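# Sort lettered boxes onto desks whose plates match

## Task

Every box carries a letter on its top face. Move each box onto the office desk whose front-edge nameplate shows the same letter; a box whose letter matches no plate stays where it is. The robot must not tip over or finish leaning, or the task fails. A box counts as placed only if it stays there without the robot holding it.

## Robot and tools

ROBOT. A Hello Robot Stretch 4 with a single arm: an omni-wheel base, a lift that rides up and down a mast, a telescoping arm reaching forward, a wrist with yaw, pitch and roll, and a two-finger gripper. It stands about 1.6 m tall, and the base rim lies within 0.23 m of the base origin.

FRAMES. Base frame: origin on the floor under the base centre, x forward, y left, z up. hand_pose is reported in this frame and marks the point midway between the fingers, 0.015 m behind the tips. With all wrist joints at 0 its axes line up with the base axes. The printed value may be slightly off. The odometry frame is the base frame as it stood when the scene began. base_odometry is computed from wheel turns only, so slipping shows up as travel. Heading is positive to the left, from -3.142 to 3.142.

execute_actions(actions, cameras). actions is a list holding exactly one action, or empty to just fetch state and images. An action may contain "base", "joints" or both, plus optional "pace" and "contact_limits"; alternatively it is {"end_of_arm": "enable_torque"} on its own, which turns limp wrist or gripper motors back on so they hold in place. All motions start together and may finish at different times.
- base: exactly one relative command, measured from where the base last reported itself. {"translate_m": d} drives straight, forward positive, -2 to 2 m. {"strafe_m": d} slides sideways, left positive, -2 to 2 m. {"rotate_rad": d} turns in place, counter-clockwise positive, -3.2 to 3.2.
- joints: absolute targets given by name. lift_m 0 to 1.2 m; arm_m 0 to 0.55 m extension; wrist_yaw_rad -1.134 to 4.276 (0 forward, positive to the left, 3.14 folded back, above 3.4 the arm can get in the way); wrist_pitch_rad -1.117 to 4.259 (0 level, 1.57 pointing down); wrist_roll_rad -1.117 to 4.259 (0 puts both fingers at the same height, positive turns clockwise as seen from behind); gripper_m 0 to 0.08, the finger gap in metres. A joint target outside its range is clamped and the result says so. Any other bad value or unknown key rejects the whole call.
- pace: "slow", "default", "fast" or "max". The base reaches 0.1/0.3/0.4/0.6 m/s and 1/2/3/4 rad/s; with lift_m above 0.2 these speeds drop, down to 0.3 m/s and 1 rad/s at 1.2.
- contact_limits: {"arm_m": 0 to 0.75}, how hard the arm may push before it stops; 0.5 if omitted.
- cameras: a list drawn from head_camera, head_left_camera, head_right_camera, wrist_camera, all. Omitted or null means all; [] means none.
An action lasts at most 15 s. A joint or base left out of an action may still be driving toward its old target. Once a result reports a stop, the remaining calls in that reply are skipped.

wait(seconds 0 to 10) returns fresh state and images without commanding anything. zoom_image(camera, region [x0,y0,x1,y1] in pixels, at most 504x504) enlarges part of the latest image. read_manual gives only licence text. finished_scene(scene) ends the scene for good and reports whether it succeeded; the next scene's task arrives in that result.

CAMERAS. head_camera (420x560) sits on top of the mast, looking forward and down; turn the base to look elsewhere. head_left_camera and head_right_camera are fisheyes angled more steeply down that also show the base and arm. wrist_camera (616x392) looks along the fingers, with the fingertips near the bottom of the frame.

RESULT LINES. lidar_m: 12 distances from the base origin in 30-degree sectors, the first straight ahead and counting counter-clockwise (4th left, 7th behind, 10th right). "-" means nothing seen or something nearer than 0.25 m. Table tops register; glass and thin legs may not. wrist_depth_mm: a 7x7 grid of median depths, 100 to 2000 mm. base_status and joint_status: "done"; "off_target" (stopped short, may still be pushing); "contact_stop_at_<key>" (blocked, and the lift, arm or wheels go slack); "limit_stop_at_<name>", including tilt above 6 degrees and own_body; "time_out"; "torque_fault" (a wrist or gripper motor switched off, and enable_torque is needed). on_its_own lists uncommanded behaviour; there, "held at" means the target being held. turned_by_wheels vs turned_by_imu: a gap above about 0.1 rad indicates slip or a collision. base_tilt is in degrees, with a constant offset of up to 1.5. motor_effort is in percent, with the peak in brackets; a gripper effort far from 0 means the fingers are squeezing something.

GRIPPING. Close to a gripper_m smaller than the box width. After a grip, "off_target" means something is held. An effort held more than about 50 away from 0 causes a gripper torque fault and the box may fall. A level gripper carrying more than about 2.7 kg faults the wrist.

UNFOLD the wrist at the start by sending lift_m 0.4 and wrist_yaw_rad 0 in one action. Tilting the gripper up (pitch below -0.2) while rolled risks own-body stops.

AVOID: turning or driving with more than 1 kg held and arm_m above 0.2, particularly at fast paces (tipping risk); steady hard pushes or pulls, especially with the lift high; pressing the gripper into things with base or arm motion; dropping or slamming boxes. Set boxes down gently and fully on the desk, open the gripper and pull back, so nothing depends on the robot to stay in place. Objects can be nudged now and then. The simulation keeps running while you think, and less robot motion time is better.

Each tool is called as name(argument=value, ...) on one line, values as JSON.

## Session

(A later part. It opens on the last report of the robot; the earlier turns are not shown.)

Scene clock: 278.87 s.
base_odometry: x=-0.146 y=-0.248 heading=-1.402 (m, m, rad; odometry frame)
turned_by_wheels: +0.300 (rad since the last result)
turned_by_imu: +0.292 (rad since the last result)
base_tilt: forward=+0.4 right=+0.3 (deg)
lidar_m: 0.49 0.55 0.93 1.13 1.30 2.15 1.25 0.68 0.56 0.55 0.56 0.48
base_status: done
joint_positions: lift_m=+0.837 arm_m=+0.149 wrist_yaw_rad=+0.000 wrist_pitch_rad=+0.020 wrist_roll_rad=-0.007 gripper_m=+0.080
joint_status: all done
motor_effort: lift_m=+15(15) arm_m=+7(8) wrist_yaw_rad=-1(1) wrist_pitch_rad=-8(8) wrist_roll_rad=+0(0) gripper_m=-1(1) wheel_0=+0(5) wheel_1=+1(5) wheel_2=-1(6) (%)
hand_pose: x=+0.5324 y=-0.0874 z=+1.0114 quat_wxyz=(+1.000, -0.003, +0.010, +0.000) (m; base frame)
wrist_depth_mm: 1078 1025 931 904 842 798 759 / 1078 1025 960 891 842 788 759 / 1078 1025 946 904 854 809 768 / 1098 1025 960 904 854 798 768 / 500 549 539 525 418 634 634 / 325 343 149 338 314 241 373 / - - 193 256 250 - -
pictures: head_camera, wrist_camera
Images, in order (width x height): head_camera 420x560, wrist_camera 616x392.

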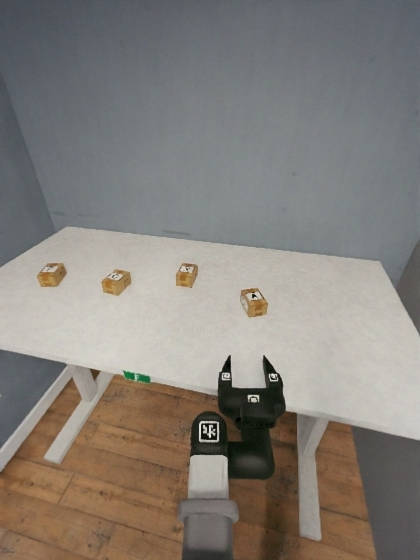

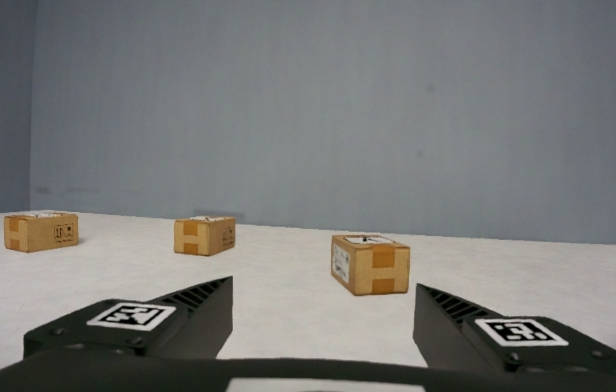

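execute_actions(actions=[{"base":{"strafe_m":-0.045},"joints":{"arm_m":0.3}}], cameras=["wrist_camera"])

Scene clock: 281.83 s.
base_odometry: x=-0.190 y=-0.256 heading=-1.402 (m, m, rad; odometry frame)
turned_by_wheels: +0.000 (rad since the last result)
turned_by_imu: -0.001 (rad since the last result)
base_tilt: forward=+0.4 right=+0.3 (deg)
lidar_m: 0.51 0.54 0.92 1.18 1.35 2.25 1.15 0.62 0.53 0.51 0.57 0.48
base_status: done
joint_positions: lift_m=+0.837 arm_m=+0.299 wrist_yaw_rad=+0.000 wrist_pitch_rad=+0.020 wrist_roll_rad=-0.007 gripper_m=+0.080
joint_status: all done
motor_effort: lift_m=+15(15) arm_m=+7(5) wrist_yaw_rad=-1(0) wrist_pitch_rad=-8(8) wrist_roll_rad=-1(0) gripper_m=+1(1) wheel_0=+0(8) wheel_1=+2(8) wheel_2=-1(1) (%)
hand_pose: x=+0.6824 y=-0.0874 z=+1.0114 quat_wxyz=(+1.000, -0.003, +0.010, +0.000) (m; base frame)
wrist_depth_mm: 904 842 778 732 691 647 621 / 904 842 788 741 699 654 627 / 891 842 788 741 699 661 634 / 904 842 798 750 699 661 634 / 512 415 574 603 621 627 627 / 325 342 149 232 234 241 373 / - - 193 230 233 - -
pictures: wrist_camera
Images, in order (width x height): wrist_camera 616x392.

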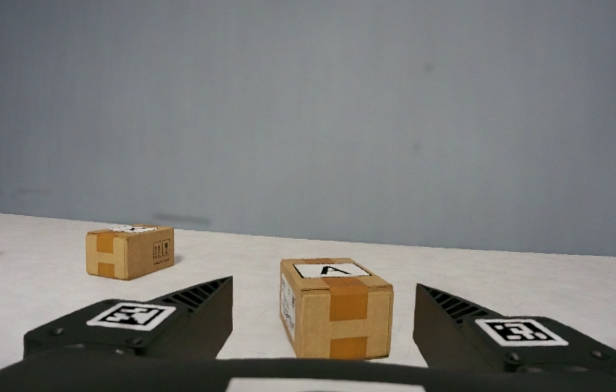

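execute_actions(actions=[{"base":{"strafe_m":-0.007},"joints":{"arm_m":0.415},"pace":"slow"}], cameras=[])

execute_actions(actions=[{"joints":{"gripper_m":0.03}}], cameras=[])

Scene clock: 286.63 s.
base_odometry: x=-0.197 y=-0.257 heading=-1.402 (m, m, rad; odometry frame)
turned_by_wheels: +0.000 (rad since the last result)
turned_by_imu: -0.002 (rad since the last result)
base_tilt: forward=+0.4 right=+0.3 (deg)
lidar_m: 0.46 0.53 0.91 1.19 1.35 2.25 1.13 0.62 0.50 0.50 0.56 0.47
base_status: done
joint_positions: lift_m=+0.837 arm_m=+0.414 wrist_yaw_rad=+0.000 wrist_pitch_rad=+0.020 wrist_roll_rad=-0.007 gripper_m=+0.080
joint_status: all done
motor_effort: lift_m=+15(15) arm_m=+7(4) wrist_yaw_rad=-1(2) wrist_pitch_rad=-6(4) wrist_roll_rad=+0(0) gripper_m=-1(0) wheel_0=+1(5) wheel_1=-2(3) wheel_2=-1(1) (%)
hand_pose: x=+0.7973 y=-0.0874 z=+1.0114 quat_wxyz=(+1.000, -0.003, +0.010, +0.000) (m; base frame)
wrist_depth_mm: 759 707 661 615 580 549 530 / 759 707 661 615 585 554 535 / 768 707 668 627 585 559 530 / 759 715 668 627 591 559 535 / 307 480 574 597 591 554 535 / 279 336 149 189 310 241 373 / - - 141 143 140 - -
pictures: none
No camera images: the call's "cameras" was empty. Leave "cameras" out to get every camera's image.

Scene clock: 287.60 s.
base_odometry: x=-0.197 y=-0.257 heading=-1.402 (m, m, rad; odometry frame)
turned_by_wheels: +0.000 (rad since the last result)
turned_by_imu: +0.000 (rad since the last result)
base_tilt: forward=+0.4 right=+0.3 (deg)
lidar_m: 0.47 0.55 0.92 1.18 1.36 2.25 1.13 0.61 0.51 0.50 0.56 0.47
base_status: not commanded
joint_positions: lift_m=+0.837 arm_m=+0.414 wrist_yaw_rad=+0.000 wrist_pitch_rad=+0.019 wrist_roll_rad=-0.007 gripper_m=+0.061
joint_status: gripper_m off_target (ended at +0.061, target +0.030)
on_its_own: gripper_m is held at +0.056, not at your +0.030, by its contact guard: the fingers met something
motor_effort: lift_m=+15(15) arm_m=+7(7) wrist_yaw_rad=-2(1) wrist_pitch_rad=-7(7) wrist_roll_rad=+0(0) gripper_m=-36(38) wheel_0=+1(1) wheel_1=-3(2) wheel_2=-1(1) (%)
hand_pose: x=+0.7973 y=-0.0874 z=+1.0115 quat_wxyz=(+1.000, -0.003, +0.010, +0.000) (m; base frame)
wrist_depth_mm: 750 699 654 621 585 549 525 / 759 707 654 627 591 554 530 / 759 707 661 627 591 554 530 / 768 715 676 627 591 559 535 / 306 484 585 603 585 554 535 / 278 338 148 191 163 357 355 / - - - 145 132 - -
pictures: none
No camera images: the call's "cameras" was empty. Leave "cameras" out to get every camera's image.

execute_actions(actions=[{"joints":{"lift_m":0.92}}], cameras=[])

execute_actions(actions=[{"joints":{"arm_m":0.0}}], cameras=[])

execute_actions(actions=[{"base":{"translate_m":-0.1}}], cameras=[])

execute_actions(actions=[{"base":{"rotate_rad":2.9},"pace":"slow"}], cameras=["head_camera"])

Scene clock: 291.53 s.
base_odometry: x=-0.197 y=-0.257 heading=-1.402 (m, m, rad; odometry frame)
turned_by_wheels: +0.000 (rad since the last result)
turned_by_imu: -0.002 (rad since the last result)
base_tilt: forward=+0.5 right=+0.3 (deg)
lidar_m: 0.47 0.55 0.90 1.19 1.34 2.25 1.15 0.62 0.51 0.50 0.56 0.47
base_status: not commanded
joint_positions: lift_m=+0.920 arm_m=+0.414 wrist_yaw_rad=+0.000 wrist_pitch_rad=+0.020 wrist_roll_rad=-0.007 gripper_m=+0.061
joint_status: all done
on_its_own: gripper_m is held at +0.056, not at your +0.030, by its contact guard: the fingers met something
motor_effort: lift_m=+24(20) arm_m=+7(7) wrist_yaw_rad=-1(1) wrist_pitch_rad=-8(10) wrist_roll_rad=-1(1) gripper_m=-38(37) wheel_0=+1(1) wheel_1=-2(2) wheel_2=-1(1) (%)
hand_pose: x=+0.7973 y=-0.0874 z=+1.0936 quat_wxyz=(+1.000, -0.003, +0.010, +0.000) (m; base frame)
wrist_depth_mm: 759 707 654 615 585 549 525 / 759 707 668 627 591 554 525 / 759 707 661 627 591 559 535 / 759 707 668 627 591 564 535 / 759 715 676 627 591 564 535 / 512 585 148 192 163 554 539 / - - - 145 132 - -
pictures: none
No camera images: the call's "cameras" was empty. Leave "cameras" out to get every camera's image.

Scene clock: 293.87 s.
base_odometry: x=-0.197 y=-0.257 heading=-1.402 (m, m, rad; odometry frame)
turned_by_wheels: +0.000 (rad since the last result)
turned_by_imu: -0.001 (rad since the last result)
base_tilt: forward=+0.4 right=+0.3 (deg)
lidar_m: 0.47 0.53 0.90 1.18 1.34 2.25 1.12 0.61 0.51 0.50 0.56 0.46
base_status: not commanded
joint_positions: lift_m=+0.920 arm_m=+0.001 wrist_yaw_rad=+0.000 wrist_pitch_rad=+0.020 wrist_roll_rad=-0.007 gripper_m=+0.061
joint_status: all done
on_its_own: gripper_m is held at +0.056, not at your +0.030, by its contact guard: the fingers met something
motor_effort: lift_m=+24(24) arm_m=-7(9) wrist_yaw_rad=+0(2) wrist_pitch_rad=-9(11) wrist_roll_rad=+0(0) gripper_m=-38(39) wheel_0=+1(1) wheel_1=-2(2) wheel_2=-1(1) (%)
hand_pose: x=+0.3847 y=-0.0874 z=+1.0935 quat_wxyz=(+1.000, -0.003, +0.010, +0.000) (m; base frame)
wrist_depth_mm: 1229 1160 1078 1008 960 917 866 / 1255 1160 1098 1025 976 931 866 / 1229 1182 1098 1025 976 931 878 / 1255 1182 1118 1042 991 931 878 / 691 946 960 1025 960 931 878 / 517 585 148 193 163 615 580 / - - - 145 132 - -
pictures: none
No camera images: the call's "cameras" was empty. Leave "cameras" out to get every camera's image.

Scene clock: 295.40 s.
base_odometry: x=-0.214 y=-0.158 heading=-1.402 (m, m, rad; odometry frame)
turned_by_wheels: +0.000 (rad since the last result)
turned_by_imu: +0.000 (rad since the last result)
base_tilt: forward=+0.4 right=+0.4 (deg)
lidar_m: 0.45 0.65 1.11 1.20 1.36 2.28 1.11 0.59 0.48 0.47 0.57 0.56
base_status: done
joint_positions: lift_m=+0.920 arm_m=+0.001 wrist_yaw_rad=+0.000 wrist_pitch_rad=+0.020 wrist_roll_rad=-0.007 gripper_m=+0.061
joint_status: not commanded
on_its_own: gripper_m is held at +0.056, not at your +0.030, by its contact guard: the fingers met something
motor_effort: lift_m=+24(24) arm_m=-7(7) wrist_yaw_rad=-1(0) wrist_pitch_rad=-9(10) wrist_roll_rad=+0(0) gripper_m=-40(38) wheel_0=+1(5) wheel_1=+0(6) wheel_2=+0(7) (%)
hand_pose: x=+0.3847 y=-0.0874 z=+1.0935 quat_wxyz=(+1.000, -0.003, +0.010, +0.000) (m; base frame)
wrist_depth_mm: 1308 1281 1182 1138 1060 1008 960 / 1308 1281 1205 1098 1060 1008 960 / 1336 1308 1205 1138 1078 991 976 / 1366 1281 1205 1118 1078 1008 976 / 842 820 878 1025 1060 1008 960 / 517 591 148 192 163 621 580 / - - - 145 132 - -
pictures: none
No camera images: the call's "cameras" was empty. Leave "cameras" out to get every camera's image.

Scene clock: 299.60 s.
base_odometry: x=-0.214 y=-0.158 heading=+1.498 (m, m, rad; odometry frame)
turned_by_wheels: +2.900 (rad since the last result)
turned_by_imu: +2.831 (rad since the last result)
base_tilt: forward=+0.5 right=+0.3 (deg)
lidar_m: 2.35 0.74 0.51 0.48 0.49 0.59 0.55 0.58 0.78 1.20 1.25 1.66
base_status: done
joint_positions: lift_m=+0.920 arm_m=+0.001 wrist_yaw_rad=+0.000 wrist_pitch_rad=+0.020 wrist_roll_rad=-0.007 gripper_m=+0.061
joint_status: not commanded
on_its_own: gripper_m is held at +0.056, not at your +0.030, by its contact guard: the fingers met something
motor_effort: lift_m=+24(24) arm_m=-7(7) wrist_yaw_rad=-1(1) wrist_pitch_rad=-11(10) wrist_roll_rad=+0(0) gripper_m=-40(37) wheel_0=+0(4) wheel_1=+1(4) wheel_2=-1(5) (%)
hand_pose: x=+0.3847 y=-0.0874 z=+1.0935 quat_wxyz=(+1.000, -0.003, +0.010, +0.000) (m; base frame)
wrist_depth_mm: 820 - - - - - 1618 / 831 - - - - - 1618 / 854 - - - - - 1576 / 854 - - - - - 1576 / 854 - - - - - 1537 / 842 1098 148 192 163 - 1576 / - - - 145 132 - -
pictures: head_camera
Images, in order (width x height): head_camera 420x560.

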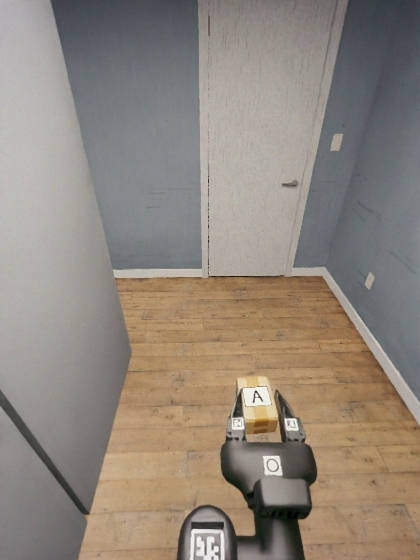

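execute_actions(actions=[{"base":{"rotate_rad":-0.13}}], cameras=[])

execute_actions(actions=[{"base":{"translate_m":1.8}}], cameras=[])

Scene clock: 302.57 s.
base_odometry: x=-0.214 y=-0.158 heading=+1.368 (m, m, rad; odometry frame)
turned_by_wheels: -0.130 (rad since the last result)
turned_by_imu: -0.128 (rad since the last result)
base_tilt: forward=+0.4 right=+0.4 (deg)
lidar_m: 2.36 0.86 0.54 0.48 0.49 0.61 0.57 0.57 0.71 1.20 1.21 1.46
base_status: done
joint_positions: lift_m=+0.920 arm_m=+0.001 wrist_yaw_rad=+0.000 wrist_pitch_rad=+0.020 wrist_roll_rad=-0.007 gripper_m=+0.061
joint_status: not commanded
on_its_own: gripper_m is held at +0.056, not at your +0.030, by its contact guard: the fingers met something
motor_effort: lift_m=+24(24) arm_m=-7(7) wrist_yaw_rad=-1(0) wrist_pitch_rad=-9(11) wrist_roll_rad=+0(0) gripper_m=-39(38) wheel_0=+0(4) wheel_1=-1(4) wheel_2=+0(5) (%)
hand_pose: x=+0.3847 y=-0.0874 z=+1.0935 quat_wxyz=(+1.000, -0.003, +0.010, +0.000) (m; base frame)
wrist_depth_mm: 1060 - - - - 1808 1336 / 1060 - - - - 1808 1336 / 1098 - - - - 1808 1308 / 1098 - - - - 1808 1308 / 1098 - - - - 1756 1308 / 1098 - 148 192 163 1576 1281 / - - - 145 132 - -
pictures: none
No camera images: the call's "cameras" was empty. Leave "cameras" out to get every camera's image.

Scene clock: 310.07 s.
base_odometry: x=+0.149 y=+1.605 heading=+1.368 (m, m, rad; odometry frame)
turned_by_wheels: +0.000 (rad since the last result)
turned_by_imu: -0.008 (rad since the last result)
base_tilt: forward=+0.4 right=+0.3 (deg)
lidar_m: 0.59 0.60 0.78 1.51 0.87 0.98 1.96 1.60 0.99 0.89 0.90 0.66
base_status: done
joint_positions: lift_m=+0.920 arm_m=+0.001 wrist_yaw_rad=+0.000 wrist_pitch_rad=+0.020 wrist_roll_rad=-0.007 gripper_m=+0.061
joint_status: not commanded
on_its_own: gripper_m is held at +0.056, not at your +0.030, by its contact guard: the fingers met something
motor_effort: lift_m=+24(24) arm_m=-7(7) wrist_yaw_rad=-2(1) wrist_pitch_rad=-9(9) wrist_roll_rad=+0(1) gripper_m=-38(37) wheel_0=+1(6) wheel_1=+0(5) wheel_2=+2(10) (%)
hand_pose: x=+0.3847 y=-0.0874 z=+1.0935 quat_wxyz=(+1.000, -0.003, +0.010, +0.000) (m; base frame)
wrist_depth_mm: 357 368 379 394 407 421 433 / 362 373 382 394 413 424 436 / 366 375 387 399 413 427 439 / 366 377 392 402 415 430 445 / 368 379 392 404 418 433 445 / 370 379 148 192 163 433 449 / - - - 145 132 - -
pictures: none
No camera images: the call's "cameras" was empty. Leave "cameras" out to get every camera's image.

execute_actions(actions=[{"base":{"rotate_rad":1.78},"pace":"slow"}], cameras=["head_camera"])

Scene clock: 315.07 s.
base_odometry: x=+0.149 y=+1.605 heading=-3.135 (m, m, rad; odometry frame)
turned_by_wheels: +1.780 (rad since the last result)
turned_by_imu: +1.737 (rad since the last result)
base_tilt: forward=+0.4 right=+0.3 (deg)
lidar_m: 1.14 0.86 1.19 2.36 1.24 0.94 0.91 0.82 0.61 0.57 0.61 0.92
base_status: done
joint_positions: lift_m=+0.920 arm_m=+0.001 wrist_yaw_rad=+0.000 wrist_pitch_rad=+0.020 wrist_roll_rad=-0.007 gripper_m=+0.061
joint_status: not commanded
on_its_own: gripper_m is held at +0.056, not at your +0.030, by its contact guard: the fingers met something
motor_effort: lift_m=+24(24) arm_m=-7(7) wrist_yaw_rad=-1(2) wrist_pitch_rad=-6(10) wrist_roll_rad=+0(0) gripper_m=-41(38) wheel_0=-1(3) wheel_1=+0(4) wheel_2=+0(5) (%)
hand_pose: x=+0.3847 y=-0.0874 z=+1.0935 quat_wxyz=(+1.000, -0.003, +0.010, +0.000) (m; base frame)
wrist_depth_mm: 591 715 - - - 1336 878 / 591 732 - - - 1336 891 / 597 741 - - - 1336 891 / 603 750 - - - 1336 891 / 603 750 - - - 1308 878 / 609 661 148 191 163 1118 854 / - - - 145 132 - -
pictures: head_camera
Images, in order (width x height): head_camera 420x560.

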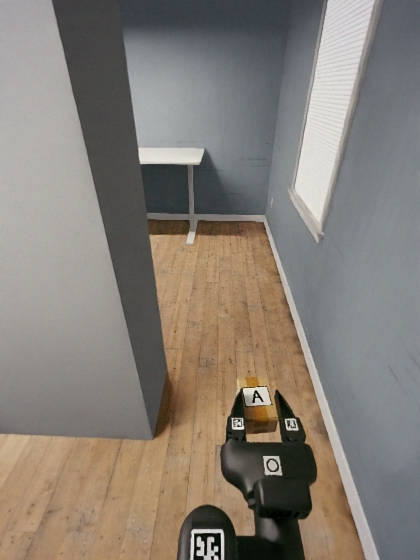

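Aligned. Shift right 0.08 and drive through.

execute_actions(actions=[{"base":{"strafe_m":-0.08}}], cameras=[])

execute_actions(actions=[{"base":{"translate_m":1.0}}], cameras=[])

Scene clock: 319.53 s.
base_odometry: x=+0.149 y=+1.685 heading=-3.135 (m, m, rad; odometry frame)
turned_by_wheels: +0.000 (rad since the last result)
turned_by_imu: -0.002 (rad since the last result)
base_tilt: forward=+0.4 right=+0.3 (deg)
lidar_m: 2.35 0.87 1.17 2.46 1.26 0.94 0.92 0.72 0.54 0.50 0.54 0.80
base_status: done
joint_positions: lift_m=+0.920 arm_m=+0.001 wrist_yaw_rad=+0.000 wrist_pitch_rad=+0.020 wrist_roll_rad=-0.007 gripper_m=+0.061
joint_status: not commanded
on_its_own: gripper_m is held at +0.056, not at your +0.030, by its contact guard: the fingers met something
motor_effort: lift_m=+24(24) arm_m=-7(7) wrist_yaw_rad=+0(1) wrist_pitch_rad=-9(9) wrist_roll_rad=+0(0) gripper_m=-39(39) wheel_0=-2(7) wheel_1=+0(7) wheel_2=+0(1) (%)
hand_pose: x=+0.3847 y=-0.0874 z=+1.0935 quat_wxyz=(+1.000, -0.003, +0.010, +0.000) (m; base frame)
wrist_depth_mm: 609 854 - - - 1138 759 / 621 878 - - - 1138 759 / 621 891 - - - 1160 759 / 627 891 - - - 1138 759 / 640 917 - - - 1118 750 / 634 788 148 192 163 946 723 / - - - 145 132 - -
pictures: none
No camera images: the call's "cameras" was empty. Leave "cameras" out to get every camera's image.

Scene clock: 324.37 s.
base_odometry: x=-0.851 y=+1.678 heading=-3.135 (m, m, rad; odometry frame)
turned_by_wheels: +0.000 (rad since the last result)
turned_by_imu: -0.005 (rad since the last result)
base_tilt: forward=+0.4 right=+0.3 (deg)
lidar_m: 2.03 2.12 0.36 0.35 0.39 1.99 1.91 0.79 0.58 0.56 0.59 0.85
base_status: done
joint_positions: lift_m=+0.920 arm_m=+0.001 wrist_yaw_rad=+0.000 wrist_pitch_rad=+0.020 wrist_roll_rad=-0.007 gripper_m=+0.061
joint_status: not commanded
on_its_own: gripper_m is held at +0.056, not at your +0.030, by its contact guard: the fingers met something
motor_effort: lift_m=+23(24) arm_m=-7(7) wrist_yaw_rad=-1(0) wrist_pitch_rad=-9(8) wrist_roll_rad=+0(0) gripper_m=-37(39) wheel_0=+0(6) wheel_1=+1(4) wheel_2=+0(5) (%)
hand_pose: x=+0.3847 y=-0.0874 z=+1.0935 quat_wxyz=(+1.000, -0.003, +0.010, +0.000) (m; base frame)
wrist_depth_mm: - - - - - 1182 788 / - - - - - 1205 798 / - - - - - 1182 788 / - - - - - 1182 788 / - - - - - 1160 788 / - - 148 192 163 960 750 / - - - 145 132 - -
pictures: none
No camera images: the call's "cameras" was empty. Leave "cameras" out to get every camera's image.

execute_actions(actions=[{"base":{"translate_m":0.9}}], cameras=[])

execute_actions(actions=[{"base":{"strafe_m":0.9}}], cameras=["head_camera"])

Scene clock: 331.17 s.
base_odometry: x=-1.751 y=+1.673 heading=-3.136 (m, m, rad; odometry frame)
turned_by_wheels: +0.000 (rad since the last result)
turned_by_imu: -0.006 (rad since the last result)
base_tilt: forward=+0.4 right=+0.3 (deg)
lidar_m: 1.16 1.18 1.68 2.29 0.87 0.71 2.16 0.81 0.55 0.54 0.56 0.81
base_status: done
joint_positions: lift_m=+0.920 arm_m=+0.001 wrist_yaw_rad=+0.000 wrist_pitch_rad=+0.020 wrist_roll_rad=-0.007 gripper_m=+0.061
joint_status: not commanded
on_its_own: gripper_m is held at +0.056, not at your +0.030, by its contact guard: the fingers met something
motor_effort: lift_m=+23(23) arm_m=-7(7) wrist_yaw_rad=-1(1) wrist_pitch_rad=-9(11) wrist_roll_rad=+0(0) gripper_m=-40(38) wheel_0=-1(4) wheel_1=-2(4) wheel_2=-1(7) (%)
hand_pose: x=+0.3847 y=-0.0874 z=+1.0935 quat_wxyz=(+1.000, -0.003, +0.010, +0.000) (m; base frame)
wrist_depth_mm: 1708 1661 1661 1661 1618 1229 831 / 1756 1708 1661 1661 1618 1229 831 / 1756 1708 1708 1661 1618 1255 831 / 1756 1756 1708 1708 1661 1229 820 / 1229 1255 1708 1708 1661 1229 820 / 1808 1756 148 193 163 1025 788 / - - - 145 132 - -
pictures: none
No camera images: the call's "cameras" was empty. Leave "cameras" out to get every camera's image.

Scene clock: 335.50 s.
base_odometry: x=-1.746 y=+0.773 heading=-3.136 (m, m, rad; odometry frame)
turned_by_wheels: +0.000 (rad since the last result)
turned_by_imu: +0.002 (rad since the last result)
base_tilt: forward=+0.5 right=+0.3 (deg)
lidar_m: 1.14 1.22 1.53 1.48 0.84 0.62 0.59 0.62 1.53 1.43 1.51 1.19
base_status: done
joint_positions: lift_m=+0.920 arm_m=+0.001 wrist_yaw_rad=+0.000 wrist_pitch_rad=+0.020 wrist_roll_rad=-0.007 gripper_m=+0.061
joint_status: not commanded
on_its_own: gripper_m is held at +0.056, not at your +0.030, by its contact guard: the fingers met something
motor_effort: lift_m=+23(23) arm_m=-7(7) wrist_yaw_rad=-2(2) wrist_pitch_rad=-8(8) wrist_roll_rad=+0(0) gripper_m=-39(39) wheel_0=+0(9) wheel_1=-2(7) wheel_2=-1(3) (%)
hand_pose: x=+0.3847 y=-0.0874 z=+1.0936 quat_wxyz=(+1.000, -0.003, +0.010, +0.000) (m; base frame)
wrist_depth_mm: 1756 1756 1708 1708 1661 1661 1618 / 1808 1756 1708 1661 1661 1618 1618 / 1756 1756 1756 1708 1708 1661 1661 / 1808 1756 1708 1708 1708 1661 1618 / 1808 1308 1160 1205 1255 1078 1661 / 1808 1808 148 192 163 1661 1661 / - - - 145 132 - -
pictures: head_camera
Images, in order (width x height): head_camera 420x560.

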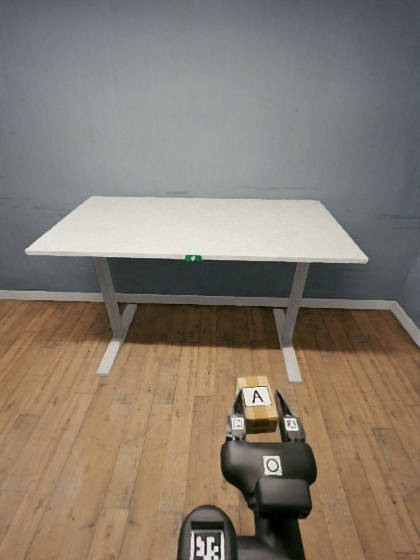

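execute_actions(actions=[{"base":{"translate_m":0.6},"joints":{"arm_m":0.35},"pace":"slow"}], cameras=[])

Scene clock: 344.07 s.
base_odometry: x=-2.346 y=+0.769 heading=-3.136 (m, m, rad; odometry frame)
turned_by_wheels: +0.000 (rad since the last result)
turned_by_imu: -0.005 (rad since the last result)
base_tilt: forward=+0.4 right=+0.3 (deg)
lidar_m: 0.55 0.59 0.80 1.46 1.51 1.24 1.19 1.25 1.51 1.46 0.76 0.57
base_status: done
joint_positions: lift_m=+0.920 arm_m=+0.349 wrist_yaw_rad=+0.000 wrist_pitch_rad=+0.020 wrist_roll_rad=-0.007 gripper_m=+0.061
joint_status: all done
on_its_own: gripper_m is held at +0.056, not at your +0.030, by its contact guard: the fingers met something
motor_effort: lift_m=+23(22) arm_m=+6(7) wrist_yaw_rad=-1(1) wrist_pitch_rad=-9(12) wrist_roll_rad=+0(0) gripper_m=-39(38) wheel_0=+1(4) wheel_1=+0(5) wheel_2=-1(9) (%)
hand_pose: x=+0.7324 y=-0.0874 z=+1.0936 quat_wxyz=(+1.000, -0.003, +0.010, +0.000) (m; base frame)
wrist_depth_mm: 809 788 778 768 759 750 732 / 809 788 778 768 768 759 741 / 820 798 788 778 768 750 750 / 820 809 798 778 778 768 750 / 820 809 798 778 778 768 750 / 512 585 148 193 163 609 569 / - - - 144 132 - -
pictures: none
No camera images: the call's "cameras" was empty. Leave "cameras" out to get every camera's image.

Same height again.

execute_actions(actions=[{"joints":{"lift_m":0.838},"pace":"slow"}], cameras=[])

execute_actions(actions=[{"joints":{"gripper_m":0.08}}], cameras=[])

execute_actions(actions=[{"joints":{"arm_m":0.0}}], cameras=["head_camera","head_left_camera"])

Scene clock: 348.63 s.
base_odometry: x=-2.346 y=+0.769 heading=-3.136 (m, m, rad; odometry frame)
turned_by_wheels: +0.000 (rad since the last result)
turned_by_imu: -0.002 (rad since the last result)
base_tilt: forward=+0.4 right=+0.4 (deg)
lidar_m: 0.55 0.58 0.81 1.48 1.53 1.25 1.20 1.25 1.52 1.46 0.78 0.59
base_status: not commanded
joint_positions: lift_m=+0.838 arm_m=+0.349 wrist_yaw_rad=+0.000 wrist_pitch_rad=+0.020 wrist_roll_rad=-0.007 gripper_m=+0.061
joint_status: all done
on_its_own: gripper_m is held at +0.056, not at your +0.030, by its contact guard: the fingers met something
motor_effort: lift_m=+15(22) arm_m=+7(7) wrist_yaw_rad=-1(1) wrist_pitch_rad=-9(9) wrist_roll_rad=-1(0) gripper_m=-38(39) wheel_0=+1(1) wheel_1=+0(0) wheel_2=-1(1) (%)
hand_pose: x=+0.7324 y=-0.0874 z=+1.0123 quat_wxyz=(+1.000, -0.003, +0.010, +0.000) (m; base frame)
wrist_depth_mm: 798 798 788 768 759 750 741 / 809 788 778 778 759 750 741 / 809 798 788 778 768 750 750 / 809 809 798 778 768 759 750 / 512 544 574 597 615 627 627 / 301 345 148 191 163 355 355 / - - - 145 132 - -
pictures: none
No camera images: the call's "cameras" was empty. Leave "cameras" out to get every camera's image.

Scene clock: 349.57 s.
base_odometry: x=-2.346 y=+0.769 heading=-3.136 (m, m, rad; odometry frame)
turned_by_wheels: +0.000 (rad since the last result)
turned_by_imu: +0.000 (rad since the last result)
base_tilt: forward=+0.5 right=+0.2 (deg)
lidar_m: 0.55 0.57 0.81 1.47 1.54 1.26 1.20 1.24 1.52 1.45 0.76 0.60
base_status: not commanded
joint_positions: lift_m=+0.838 arm_m=+0.349 wrist_yaw_rad=+0.000 wrist_pitch_rad=+0.020 wrist_roll_rad=-0.007 gripper_m=+0.080
joint_status: all done
motor_effort: lift_m=+14(14) arm_m=+7(7) wrist_yaw_rad=-2(1) wrist_pitch_rad=-9(9) wrist_roll_rad=-1(0) gripper_m=-1(37) wheel_0=+1(1) wheel_1=+0(0) wheel_2=-1(1) (%)
hand_pose: x=+0.7324 y=-0.0874 z=+1.0123 quat_wxyz=(+1.000, -0.003, +0.010, +0.000) (m; base frame)
wrist_depth_mm: 798 788 778 768 759 741 732 / 798 788 788 778 759 759 741 / 809 798 788 778 768 759 750 / 809 809 798 778 768 768 750 / 517 544 574 597 627 634 634 / 325 342 149 192 314 243 373 / - - 140 146 148 - -
pictures: none
No camera images: the call's "cameras" was empty. Leave "cameras" out to get every camera's image.

Scene clock: 351.73 s.
base_odometry: x=-2.346 y=+0.769 heading=-3.136 (m, m, rad; odometry frame)
turned_by_wheels: +0.000 (rad since the last result)
turned_by_imu: -0.001 (rad since the last result)
base_tilt: forward=+0.5 right=+0.3 (deg)
lidar_m: 0.54 0.57 0.84 1.47 1.54 1.25 1.20 1.25 1.52 1.45 0.78 0.58
base_status: not commanded
joint_positions: lift_m=+0.838 arm_m=+0.001 wrist_yaw_rad=+0.000 wrist_pitch_rad=+0.020 wrist_roll_rad=-0.007 gripper_m=+0.080
joint_status: all done
motor_effort: lift_m=+14(14) arm_m=-7(7) wrist_yaw_rad=-1(2) wrist_pitch_rad=-7(10) wrist_roll_rad=+0(0) gripper_m=+1(0) wheel_0=+1(1) wheel_1=+0(0) wheel_2=-1(1) (%)
hand_pose: x=+0.3847 y=-0.0874 z=+1.0124 quat_wxyz=(+1.000, -0.003, +0.010, +0.000) (m; base frame)
wrist_depth_mm: 1160 1138 1118 1118 1078 1060 1078 / 1160 1160 1138 1118 1098 1078 1078 / 1160 1160 1138 1138 1098 1078 1078 / 1160 1160 1138 1118 1118 1098 1098 / 530 559 591 469 627 640 647 / 347 349 149 345 325 246 382 / - - 647 1138 325 - -
pictures: head_camera, head_left_camera
Images, in order (width x height): head_camera 420x560, head_left_camera 420x672.

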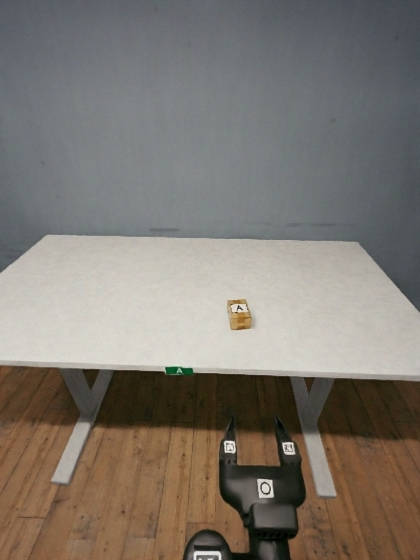

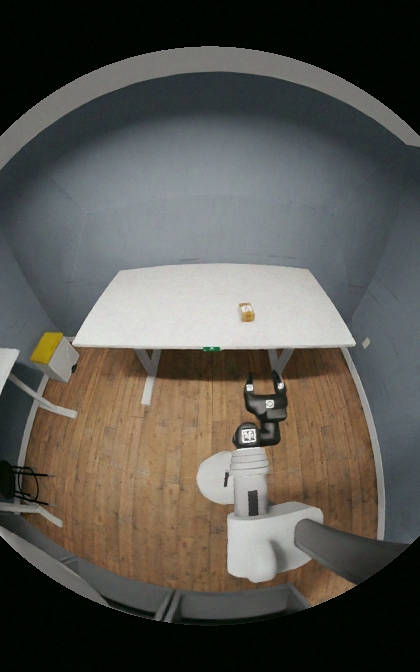

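finished_scene(scene=2)

The scene is finished: the task was done.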